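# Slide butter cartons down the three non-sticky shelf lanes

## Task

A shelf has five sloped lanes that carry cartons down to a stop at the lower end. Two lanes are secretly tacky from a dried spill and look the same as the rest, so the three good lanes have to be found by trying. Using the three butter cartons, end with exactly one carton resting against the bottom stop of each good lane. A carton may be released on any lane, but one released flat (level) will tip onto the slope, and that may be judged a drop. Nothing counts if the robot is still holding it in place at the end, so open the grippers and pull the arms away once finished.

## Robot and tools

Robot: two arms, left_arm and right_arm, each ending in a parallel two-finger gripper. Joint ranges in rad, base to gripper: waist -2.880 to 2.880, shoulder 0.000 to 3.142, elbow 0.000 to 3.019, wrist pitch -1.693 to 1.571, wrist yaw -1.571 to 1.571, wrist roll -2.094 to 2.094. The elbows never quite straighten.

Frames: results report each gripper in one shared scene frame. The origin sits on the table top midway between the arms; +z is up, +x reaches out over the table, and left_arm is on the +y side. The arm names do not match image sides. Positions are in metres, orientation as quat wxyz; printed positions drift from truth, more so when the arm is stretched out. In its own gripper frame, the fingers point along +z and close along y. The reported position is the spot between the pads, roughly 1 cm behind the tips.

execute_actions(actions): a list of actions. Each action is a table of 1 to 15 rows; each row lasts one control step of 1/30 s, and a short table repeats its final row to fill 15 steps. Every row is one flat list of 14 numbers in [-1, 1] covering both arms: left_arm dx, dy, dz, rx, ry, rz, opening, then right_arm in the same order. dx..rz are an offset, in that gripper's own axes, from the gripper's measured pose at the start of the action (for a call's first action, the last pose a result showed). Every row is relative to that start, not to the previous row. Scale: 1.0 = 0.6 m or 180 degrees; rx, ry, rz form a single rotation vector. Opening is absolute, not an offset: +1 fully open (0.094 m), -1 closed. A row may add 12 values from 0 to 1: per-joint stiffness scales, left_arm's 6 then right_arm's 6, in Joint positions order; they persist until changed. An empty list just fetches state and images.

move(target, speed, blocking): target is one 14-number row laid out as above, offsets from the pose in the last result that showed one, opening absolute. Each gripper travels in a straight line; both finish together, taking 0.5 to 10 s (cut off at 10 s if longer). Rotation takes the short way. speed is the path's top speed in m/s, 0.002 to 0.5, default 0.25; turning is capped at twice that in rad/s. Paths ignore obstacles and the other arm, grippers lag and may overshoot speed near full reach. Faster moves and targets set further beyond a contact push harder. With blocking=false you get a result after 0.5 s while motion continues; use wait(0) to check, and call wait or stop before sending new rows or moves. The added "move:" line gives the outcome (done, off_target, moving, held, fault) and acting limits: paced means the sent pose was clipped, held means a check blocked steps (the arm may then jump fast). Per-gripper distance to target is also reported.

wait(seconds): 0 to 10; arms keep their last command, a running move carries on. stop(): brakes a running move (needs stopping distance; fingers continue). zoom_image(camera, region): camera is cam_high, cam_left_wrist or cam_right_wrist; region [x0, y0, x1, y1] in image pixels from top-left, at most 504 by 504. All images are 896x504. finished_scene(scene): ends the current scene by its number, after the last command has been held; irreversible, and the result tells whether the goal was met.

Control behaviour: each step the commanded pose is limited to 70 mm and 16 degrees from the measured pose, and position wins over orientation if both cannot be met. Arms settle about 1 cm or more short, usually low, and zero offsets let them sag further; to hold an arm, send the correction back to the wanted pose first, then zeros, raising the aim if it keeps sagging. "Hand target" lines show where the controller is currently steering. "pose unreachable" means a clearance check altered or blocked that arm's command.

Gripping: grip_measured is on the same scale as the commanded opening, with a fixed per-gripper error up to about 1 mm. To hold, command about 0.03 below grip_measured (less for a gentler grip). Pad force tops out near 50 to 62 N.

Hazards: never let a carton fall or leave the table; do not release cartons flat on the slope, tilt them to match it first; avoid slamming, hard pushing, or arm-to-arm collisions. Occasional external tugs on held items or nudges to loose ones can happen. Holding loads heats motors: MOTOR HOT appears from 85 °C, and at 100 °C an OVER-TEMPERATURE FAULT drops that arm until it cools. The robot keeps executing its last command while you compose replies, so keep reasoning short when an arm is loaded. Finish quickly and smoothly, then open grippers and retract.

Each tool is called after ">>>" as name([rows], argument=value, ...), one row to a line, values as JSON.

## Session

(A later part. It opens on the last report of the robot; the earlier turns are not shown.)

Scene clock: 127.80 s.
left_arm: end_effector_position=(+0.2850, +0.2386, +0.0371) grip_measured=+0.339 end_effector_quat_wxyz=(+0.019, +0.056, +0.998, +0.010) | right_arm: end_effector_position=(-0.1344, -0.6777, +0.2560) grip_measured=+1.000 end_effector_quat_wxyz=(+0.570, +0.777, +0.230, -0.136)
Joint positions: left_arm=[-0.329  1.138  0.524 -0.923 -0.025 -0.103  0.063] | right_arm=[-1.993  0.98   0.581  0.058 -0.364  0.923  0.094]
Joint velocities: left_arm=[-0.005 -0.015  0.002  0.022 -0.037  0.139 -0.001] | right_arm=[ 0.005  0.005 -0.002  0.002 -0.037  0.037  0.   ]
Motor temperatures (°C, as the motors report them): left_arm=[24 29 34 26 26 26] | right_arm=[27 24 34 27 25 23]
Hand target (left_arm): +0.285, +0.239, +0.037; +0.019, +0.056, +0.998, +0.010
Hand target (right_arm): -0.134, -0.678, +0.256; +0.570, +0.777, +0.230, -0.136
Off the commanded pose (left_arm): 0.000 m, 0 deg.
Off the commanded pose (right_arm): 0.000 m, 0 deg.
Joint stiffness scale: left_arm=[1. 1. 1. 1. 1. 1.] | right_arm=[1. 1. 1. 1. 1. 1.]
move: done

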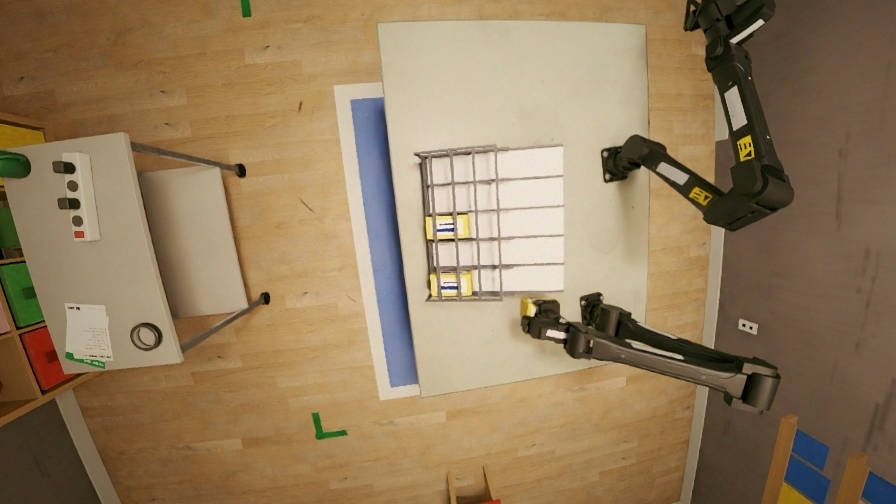

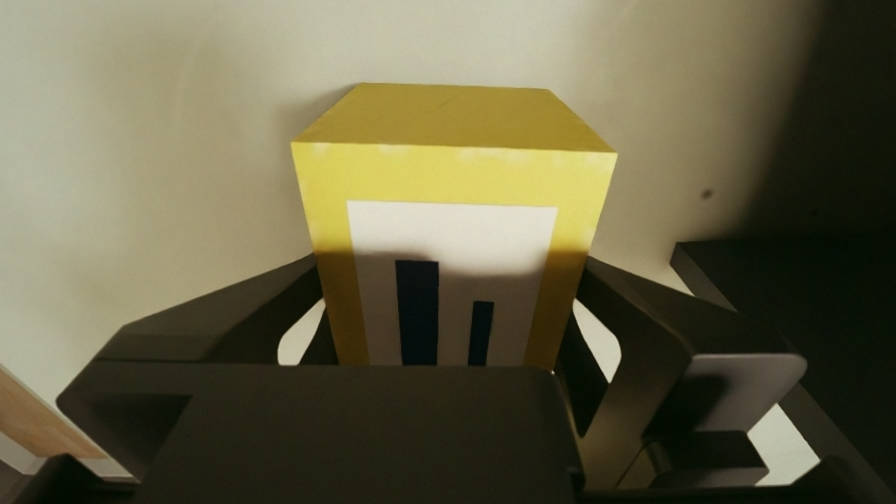

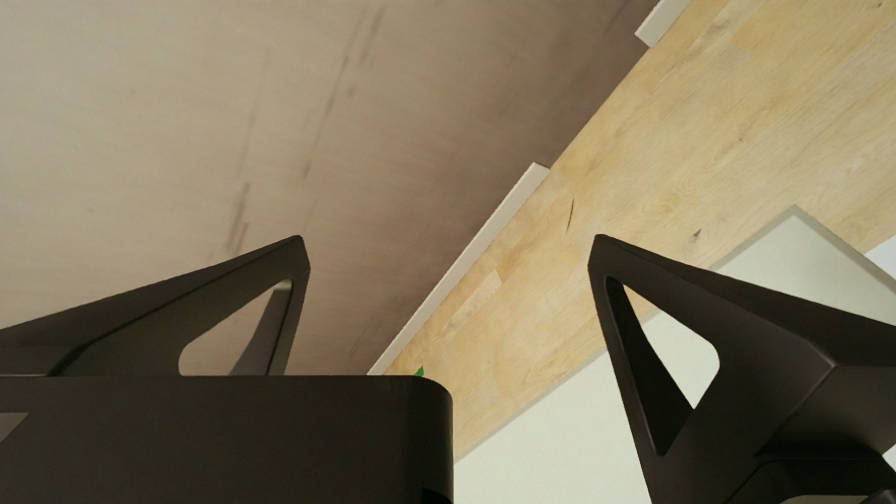

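>>> move(target=[-0.09,0.02,-0.41,0,0.03,-0.032,0.3,0,0,0,0,0,0,1], speed=0.18)

>>> move(target=[-0.02,-0.71,-0.05,0,0.035,0,0.3,0,0,0,0,0,0,1], speed=0.22)

Scene clock: 131.73 s.
left_arm: end_effector_position=(+0.3216, +0.2402, +0.2600) grip_measured=+0.339 end_effector_quat_wxyz=(-0.040, +0.020, +0.999, +0.015) | right_arm: end_effector_position=(-0.1344, -0.6777, +0.2560) grip_measured=+1.000 end_effector_quat_wxyz=(+0.570, +0.777, +0.230, -0.136)
Joint positions: left_arm=[-0.29   1.124  1.133 -1.664 -0.017 -0.136  0.063] | right_arm=[-1.993  0.98   0.581  0.058 -0.364  0.923  0.094]
Joint velocities: left_arm=[-0.005  0.005  0.002 -0.037  0.037  0.007 -0.001] | right_arm=[-0.005 -0.005  0.007 -0.012  0.007 -0.051  0.   ]
Motor temperatures (°C, as the motors report them): left_arm=[24 29 35 26 26 26] | right_arm=[27 24 34 27 25 23]
Hand target (left_arm): +0.332, +0.241, +0.284; -0.019, +0.005, +1.000, +0.010
Hand target (right_arm): -0.134, -0.678, +0.256; +0.570, +0.777, +0.230, -0.136
Off the commanded pose (left_arm): 0.027 m, 2 deg.
Off the commanded pose (right_arm): 0.000 m, 0 deg.
Joint stiffness scale: left_arm=[1. 1. 1. 1. 1. 1.] | right_arm=[1. 1. 1. 1. 1. 1.]
joint sent to its limit (left arm) — the command would take joint 4 (wrist pitch) past its lower limit, so that joint was sent only as far as its limit.
move: off_target (left_arm)

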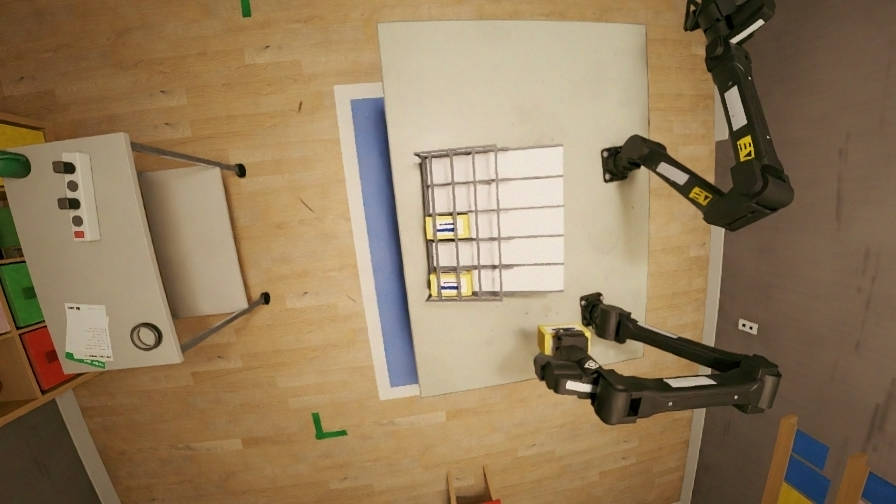

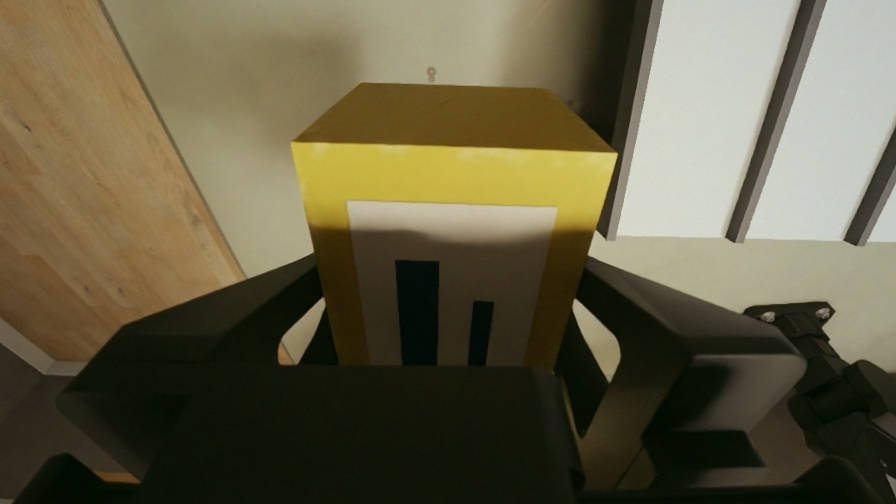

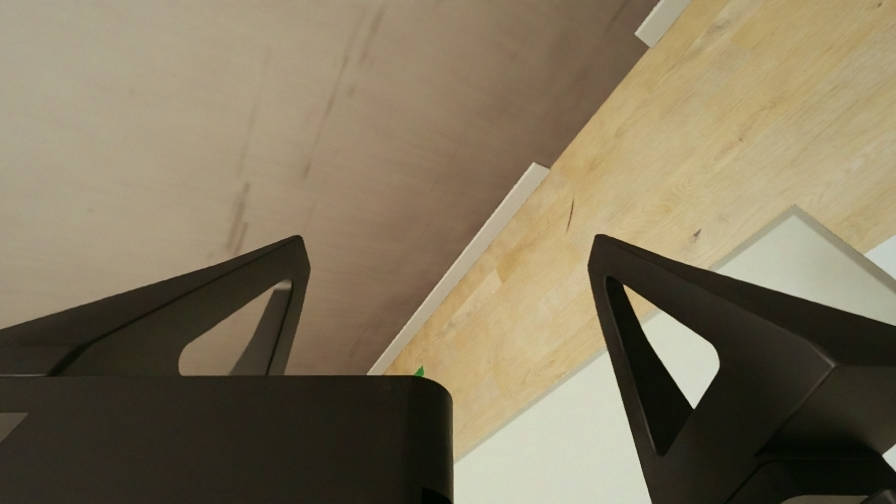

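Scene clock: 134.13 s.
left_arm: end_effector_position=(+0.3106, -0.1795, +0.2417) grip_measured=+0.339 end_effector_quat_wxyz=(-0.083, +0.024, +0.996, -0.002) | right_arm: end_effector_position=(-0.1344, -0.6777, +0.2560) grip_measured=+1.000 end_effector_quat_wxyz=(+0.570, +0.777, +0.230, -0.136)
Joint positions: left_arm=[-1.121  1.807  1.813 -1.666  0.141 -0.952  0.063] | right_arm=[-1.993  0.98   0.581  0.058 -0.364  0.923  0.094]
Joint velocities: left_arm=[ 0.005 -0.005 -0.002 -0.007 -0.037  0.022  0.001] | right_arm=[-0.005  0.005  0.007 -0.007  0.11   0.037  0.   ]
Motor temperatures (°C, as the motors report them): left_arm=[24 29 36 26 26 26] | right_arm=[27 24 34 27 25 23]
Hand target (left_arm): +0.316, -0.189, +0.275; -0.067, +0.017, +0.997, -0.030
Hand target (right_arm): -0.134, -0.678, +0.256; +0.570, +0.777, +0.230, -0.136
Off the commanded pose (left_arm): 0.037 m, 2 deg.
Off the commanded pose (right_arm): 0.000 m, 0 deg.
Joint stiffness scale: left_arm=[1. 1. 1. 1. 1. 1.] | right_arm=[1. 1. 1. 1. 1. 1.]
joint sent to its limit (left arm) — the command would take joint 4 (wrist pitch) past its lower limit, so that joint was sent only as far as its limit.
move: off_target (left_arm)

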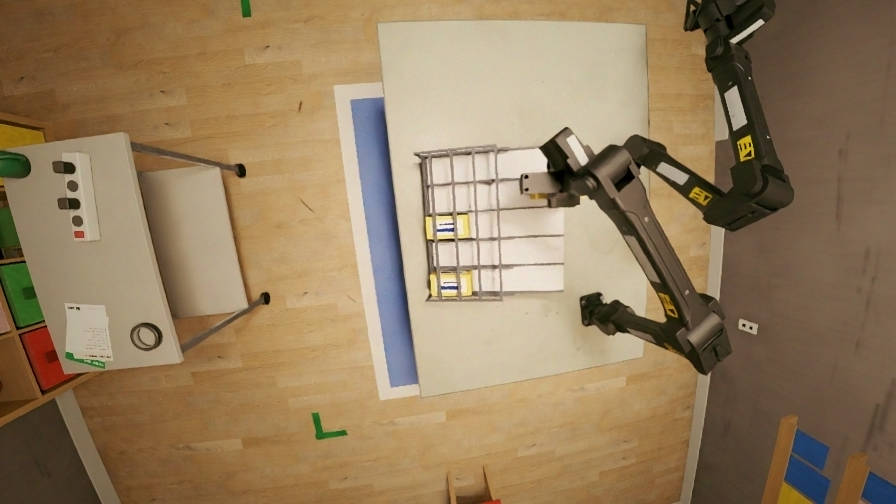

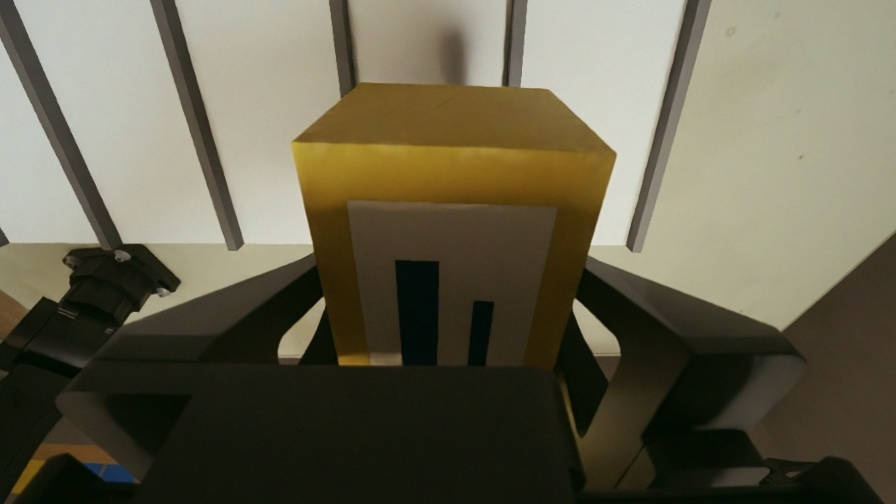

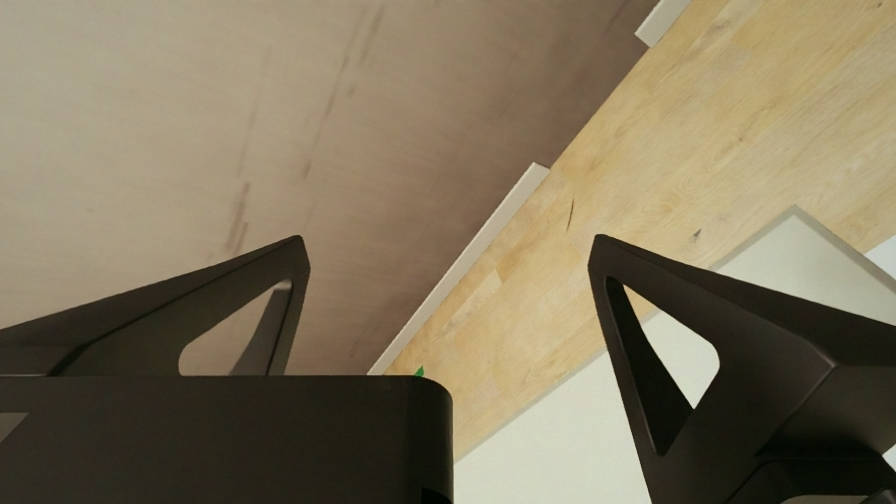

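>>> move(target=[-0.082,0.007,0.088,0,0.04,-0.01,0.3,0,0,0,0,0,0,1], speed=0.08)

Scene clock: 137.50 s.
left_arm: end_effector_position=(+0.3444, -0.1742, +0.1730) grip_measured=+0.339 end_effector_quat_wxyz=(-0.151, +0.002, +0.988, +0.017) | right_arm: end_effector_position=(-0.1344, -0.6777, +0.2560) grip_measured=+1.000 end_effector_quat_wxyz=(+0.570, +0.777, +0.230, -0.136)
Joint positions: left_arm=[-1.04   1.939  1.807 -1.653  0.22  -0.898  0.063] | right_arm=[-1.993  0.98   0.581  0.058 -0.364  0.923  0.094]
Joint velocities: left_arm=[ 0.005 -0.005 -0.007 -0.022  0.007 -0.037  0.   ] | right_arm=[ 0.005 -0.005  0.007 -0.007 -0.007 -0.066  0.   ]
Motor temperatures (°C, as the motors report them): left_arm=[24 30 37 26 26 26] | right_arm=[27 24 34 27 25 23]
Hand target (left_arm): +0.350, -0.177, +0.180; -0.145, +0.009, +0.989, +0.002
Hand target (right_arm): -0.134, -0.678, +0.256; +0.570, +0.777, +0.230, -0.136
Off the commanded pose (left_arm): 0.011 m, 2 deg.
Off the commanded pose (right_arm): 0.000 m, 0 deg.
Joint stiffness scale: left_arm=[1. 1. 1. 1. 1. 1.] | right_arm=[1. 1. 1. 1. 1. 1.]
move: off_target (left_arm)

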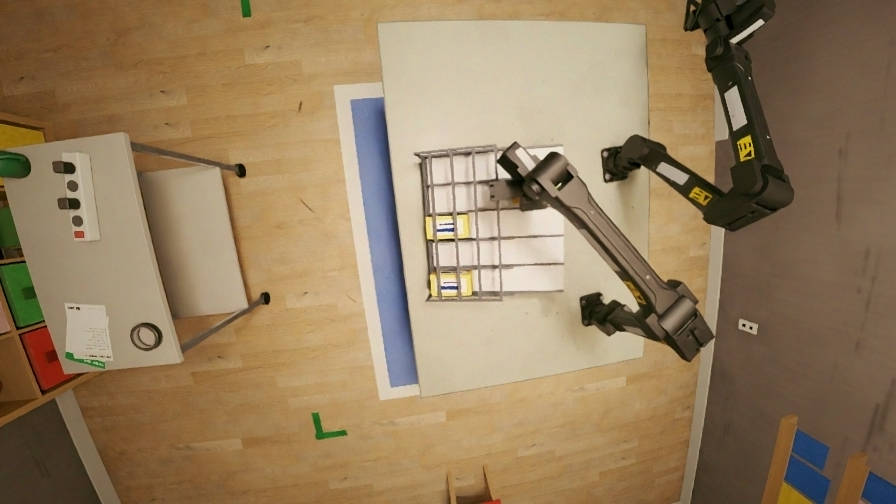

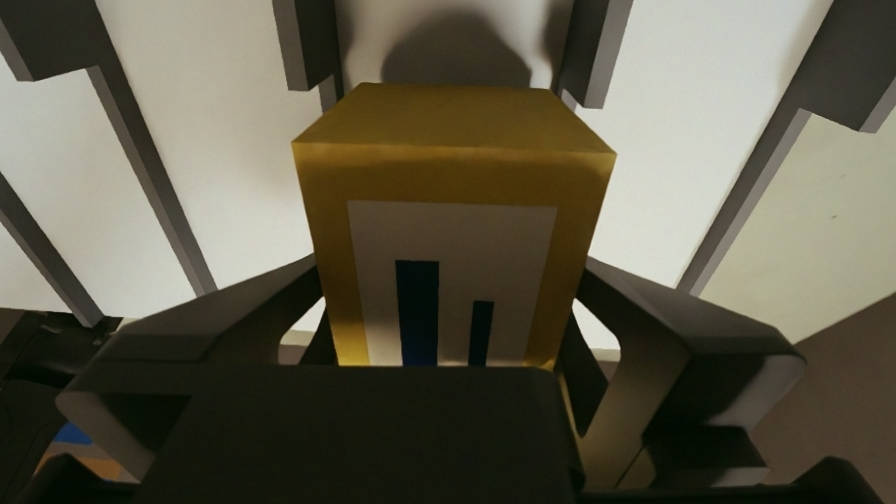

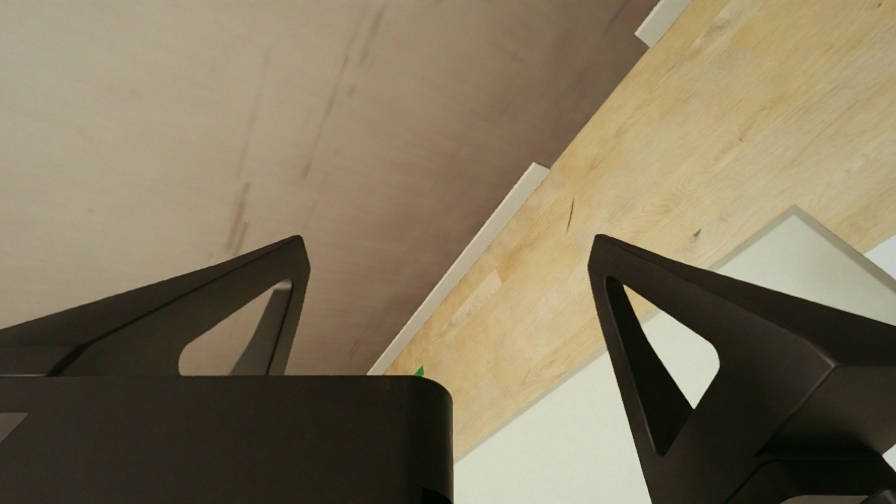

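>>> move(target=[0,-0.008,0.018,0,0,0,0.3,0,0,0,0,0,0,1], speed=0.04)

>>> move(target=[0,0,0,0,0,0,0.7,0,0,0,0,0,0,1])

>>> wait(seconds=1)

Scene clock: 140.97 s.
left_arm: end_effector_position=(+0.3443, -0.1735, +0.1623) grip_measured=+0.339 end_effector_quat_wxyz=(-0.154, +0.002, +0.988, +0.021) | right_arm: end_effector_position=(-0.1344, -0.6777, +0.2560) grip_measured=+1.000 end_effector_quat_wxyz=(+0.570, +0.777, +0.230, -0.136)
Joint positions: left_arm=[-1.04   1.949  1.792 -1.638  0.218 -0.897  0.063] | right_arm=[-1.993  0.98   0.581  0.058 -0.364  0.923  0.094]
Joint velocities: left_arm=[-0.005 -0.015  0.002  0.012 -0.022 -0.11  -0.001] | right_arm=[-0.005 -0.015 -0.012 -0.002  0.081  0.022  0.   ]
Motor temperatures (°C, as the motors report them): left_arm=[24 30 36 26 26 26] | right_arm=[27 24 34 27 25 23]
Hand target (left_arm): +0.341, -0.179, +0.163; -0.151, +0.002, +0.988, +0.017
Hand target (right_arm): -0.134, -0.678, +0.256; +0.570, +0.777, +0.230, -0.136
Off the commanded pose (left_arm): 0.006 m, 1 deg.
Off the commanded pose (right_arm): 0.000 m, 0 deg.
Joint stiffness scale: left_arm=[1. 1. 1. 1. 1. 1.] | right_arm=[1. 1. 1. 1. 1. 1.]
move: done

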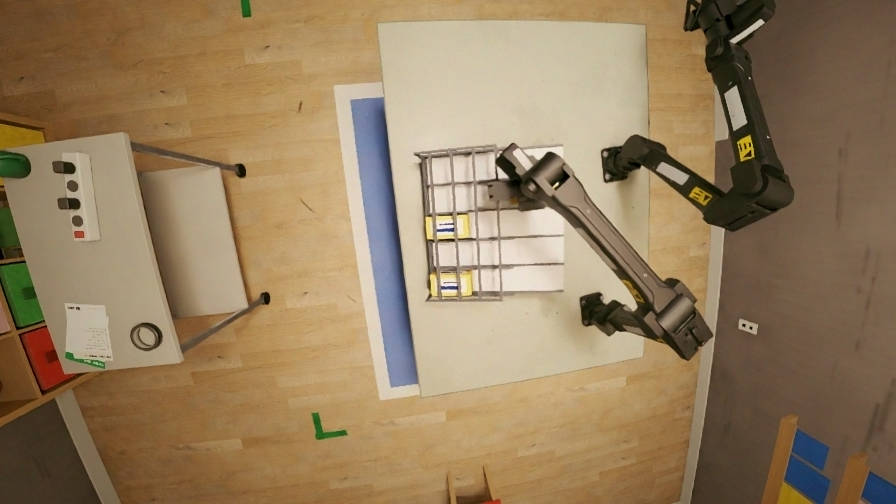

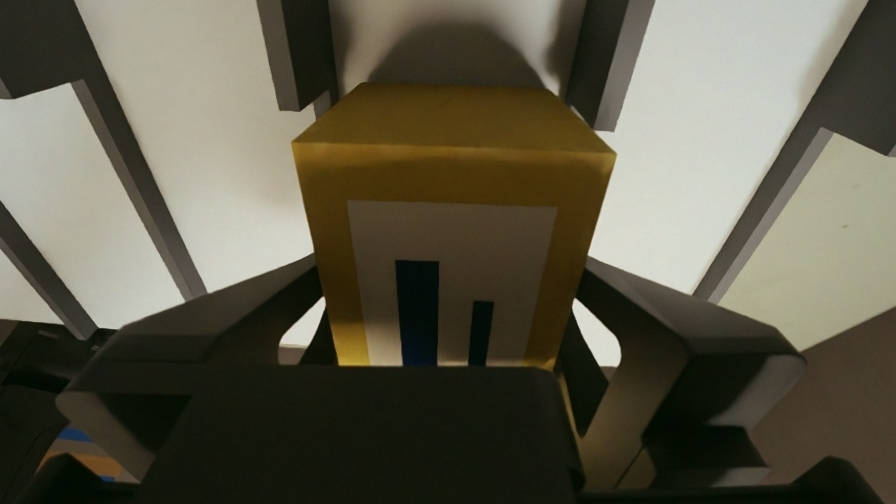

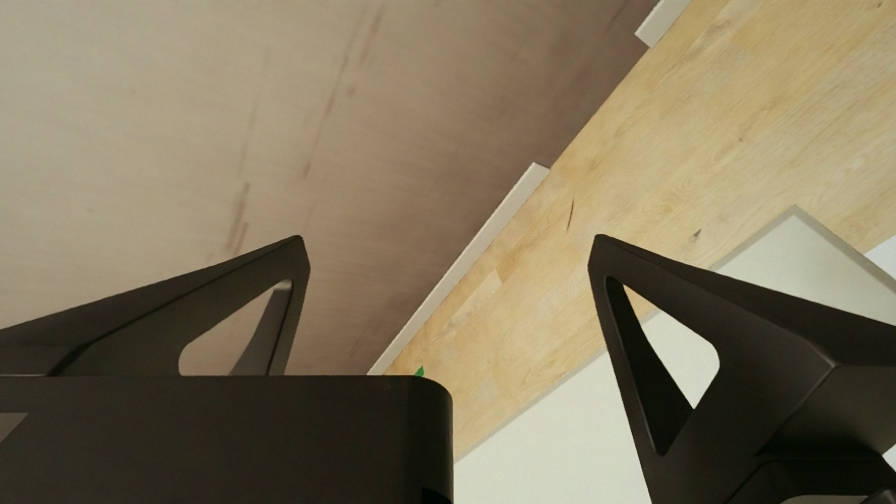

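Scene clock: 141.47 s.
left_arm: end_effector_position=(+0.3444, -0.1736, +0.1632) grip_measured=+0.698 end_effector_quat_wxyz=(-0.153, +0.002, +0.988, +0.021) | right_arm: end_effector_position=(-0.1344, -0.6777, +0.2560) grip_measured=+1.000 end_effector_quat_wxyz=(+0.570, +0.777, +0.230, -0.136)
Joint positions: left_arm=[-1.04   1.947  1.793 -1.638  0.218 -0.897  0.08 ] | right_arm=[-1.993  0.98   0.581  0.058 -0.364  0.923  0.094]
Joint velocities: left_arm=[-0.005 -0.015  0.002 -0.012 -0.007  0.022 -0.   ] | right_arm=[ 0.005  0.005 -0.007  0.002 -0.037 -0.007  0.   ]
Motor temperatures (°C, as the motors report them): left_arm=[24 30 36 26 26 26] | right_arm=[27 24 34 27 25 23]
Hand target (left_arm): +0.344, -0.174, +0.162; -0.153, +0.002, +0.988, +0.021
Hand target (right_arm): -0.134, -0.678, +0.256; +0.570, +0.777, +0.230, -0.136
Off the commanded pose (left_arm): 0.001 m, 0 deg.
Off the commanded pose (right_arm): 0.000 m, 0 deg.
Joint stiffness scale: left_arm=[1. 1. 1. 1. 1. 1.] | right_arm=[1. 1. 1. 1. 1. 1.]
move: done

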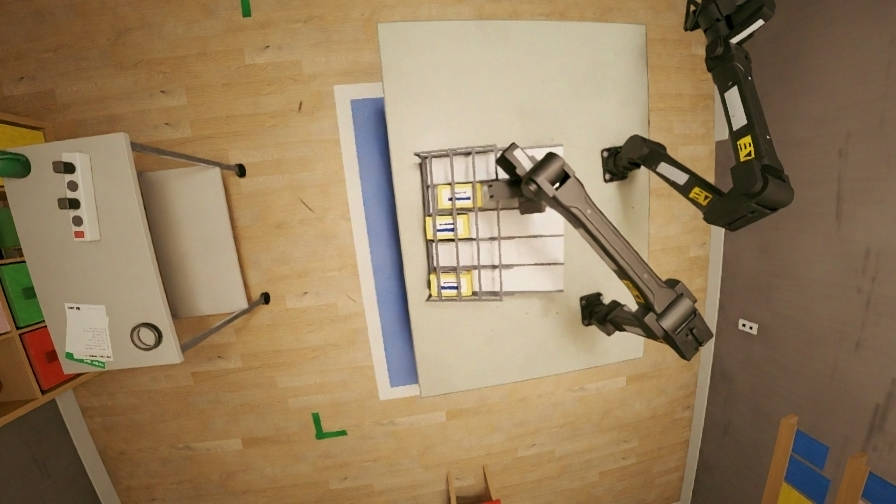

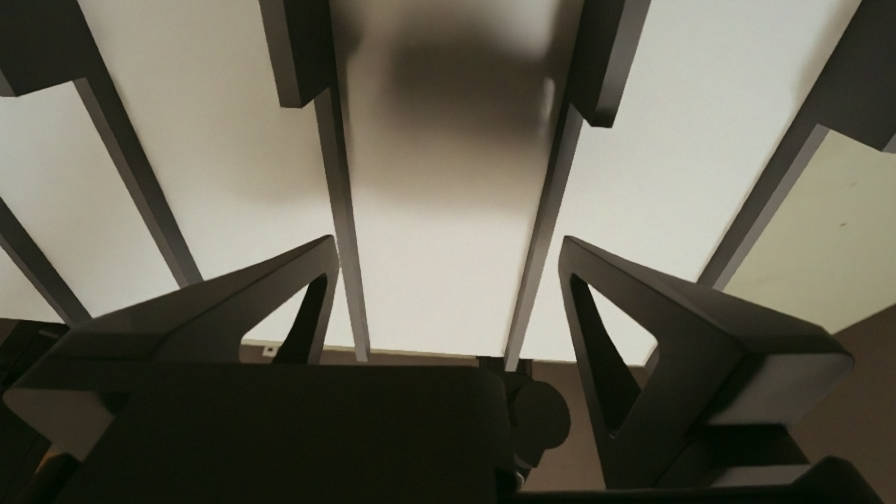

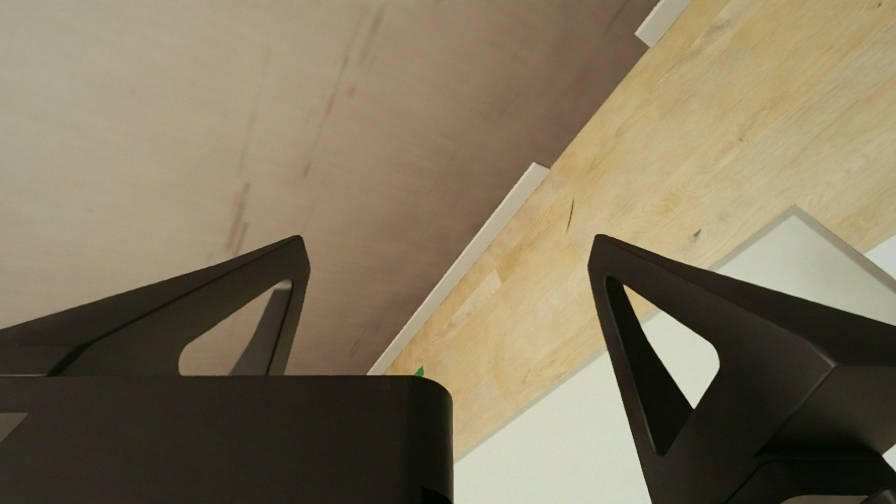

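Scene clock: 142.47 s.
left_arm: end_effector_position=(+0.3444, -0.1736, +0.1632) grip_measured=+0.698 end_effector_quat_wxyz=(-0.153, +0.002, +0.988, +0.021) | right_arm: end_effector_position=(-0.1344, -0.6777, +0.2560) grip_measured=+1.000 end_effector_quat_wxyz=(+0.570, +0.777, +0.230, -0.136)
Joint positions: left_arm=[-1.04   1.947  1.793 -1.638  0.218 -0.897  0.08 ] | right_arm=[-1.993  0.98   0.581  0.058 -0.364  0.923  0.094]
Joint velocities: left_arm=[ 0.005 -0.005 -0.012  0.002  0.051  0.022 -0.001] | right_arm=[-0.005 -0.015  0.007  0.007  0.037 -0.007  0.   ]
Motor temperatures (°C, as the motors report them): left_arm=[24 30 36 26 26 26] | right_arm=[27 24 34 27 25 23]
Hand target (left_arm): +0.344, -0.174, +0.162; -0.153, +0.002, +0.988, +0.021
Hand target (right_arm): -0.134, -0.678, +0.256; +0.570, +0.777, +0.230, -0.136
Off the commanded pose (left_arm): 0.001 m, 0 deg.
Off the commanded pose (right_arm): 0.000 m, 0 deg.
Joint stiffness scale: left_arm=[1. 1. 1. 1. 1. 1.] | right_arm=[1. 1. 1. 1. 1. 1.]
wait: 1.00 s; at rest by 0.17 s

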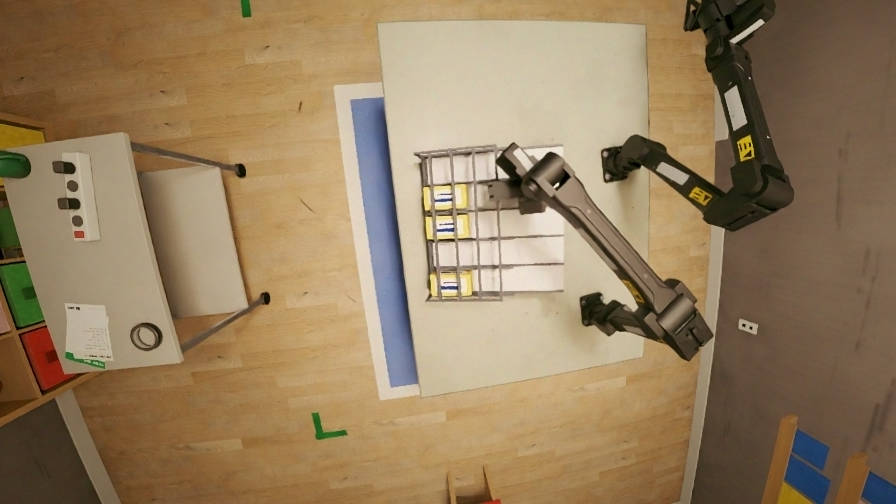

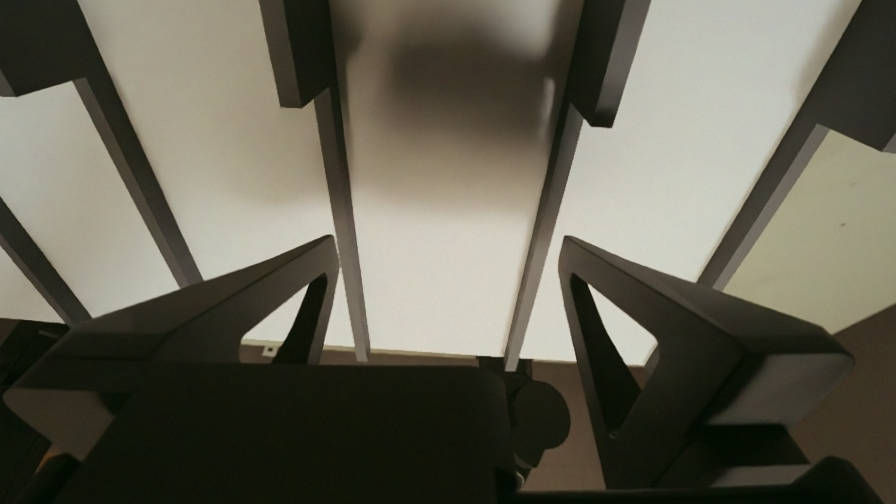

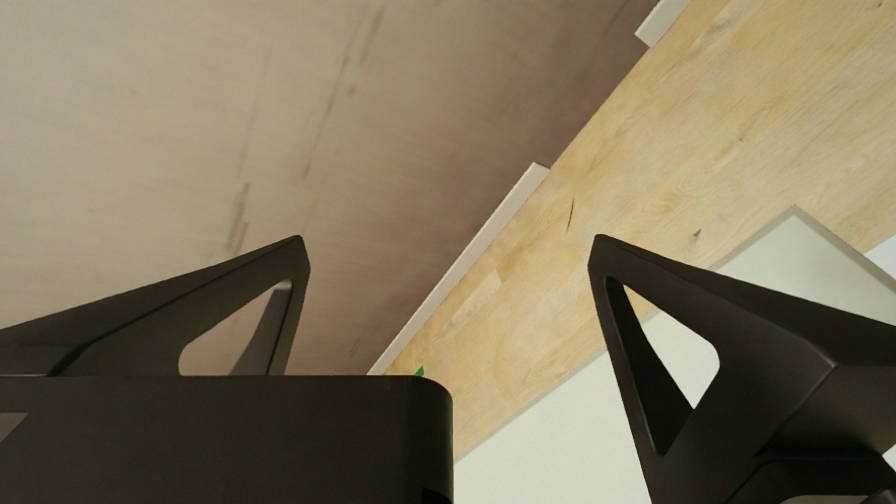

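>>> move(target=[0.04,0,-0.14,0,-0.09,0,1,0,0,0,0,0,0,1], speed=0.15)

>>> finished_scene(scene=2)

Scene clock: 146.77 s.
left_arm: end_effector_position=(+0.3472, -0.1686, +0.2348) grip_measured=+1.000 end_effector_quat_wxyz=(-0.021, +0.009, +0.999, +0.030) | right_arm: end_effector_position=(-0.1344, -0.6777, +0.2560) grip_measured=+1.000 end_effector_quat_wxyz=(+0.570, +0.777, +0.230, -0.136)
Joint positions: left_arm=[-1.098  1.826  1.827 -1.645  0.001 -0.965  0.094] | right_arm=[-1.993  0.98   0.581  0.058 -0.364  0.923  0.094]
Joint velocities: left_arm=[-0.015 -0.024  0.007  0.007  0.051 -0.007  0.   ] | right_arm=[-0.015 -0.015 -0.007 -0.017 -0.022  0.037  0.   ]
Motor temperatures (°C, as the motors report them): left_arm=[24 31 36 26 26 26] | right_arm=[27 24 34 27 25 23]
Hand target (left_arm): +0.347, -0.177, +0.251; -0.012, +0.005, +1.000, +0.020
Hand target (right_arm): -0.134, -0.678, +0.256; +0.570, +0.777, +0.230, -0.136
Off the commanded pose (left_arm): 0.018 m, 2 deg.
Off the commanded pose (right_arm): 0.000 m, 0 deg.
Joint stiffness scale: left_arm=[1. 1. 1. 1. 1. 1.] | right_arm=[1. 1. 1. 1. 1. 1.]
move: off_target (left_arm)

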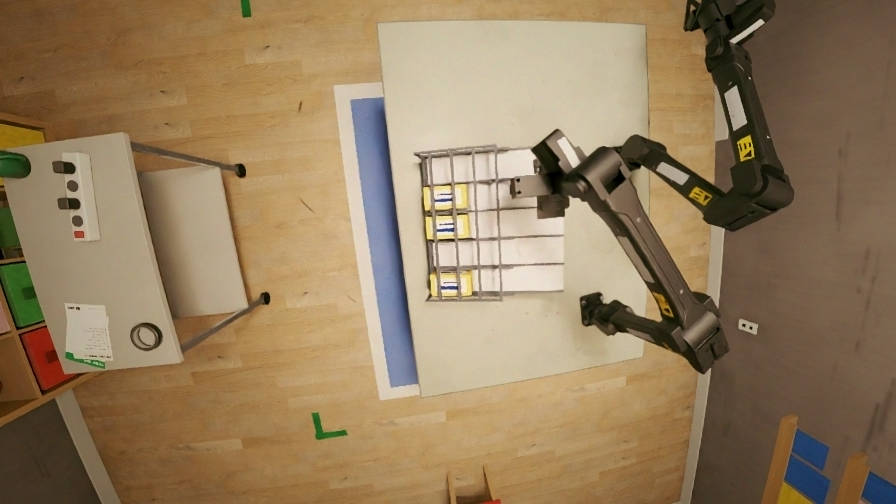

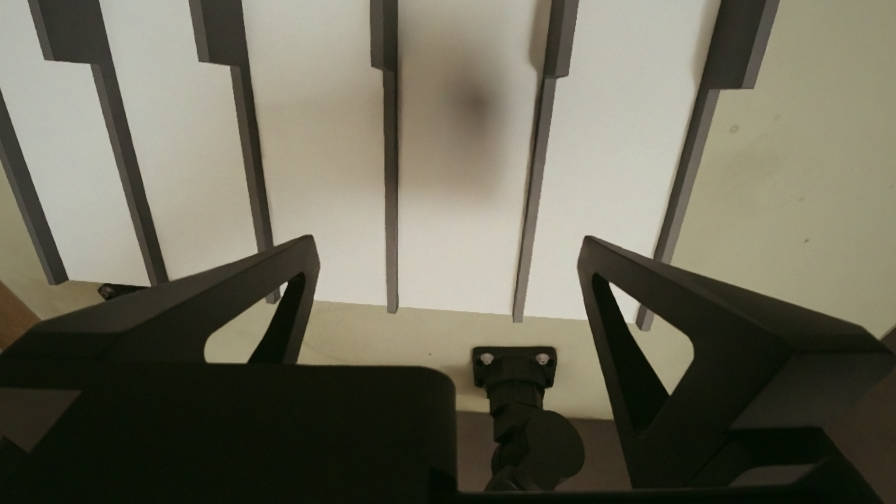

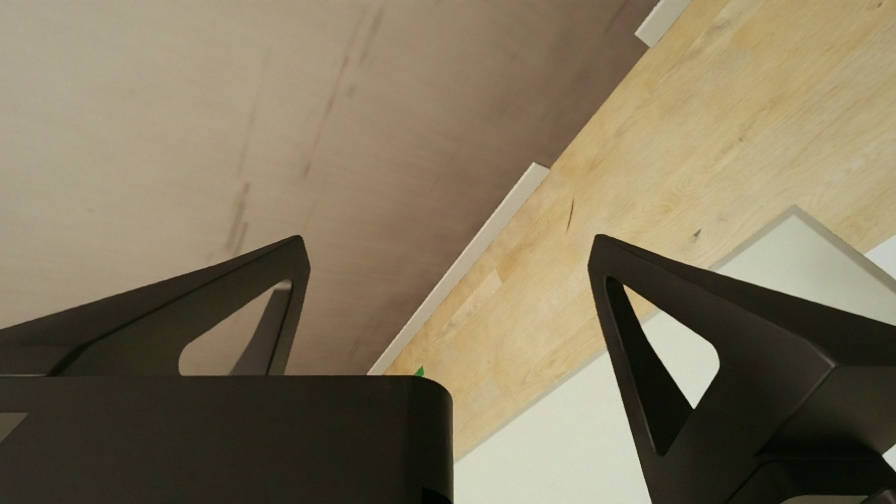

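The scene is finished: the task was done.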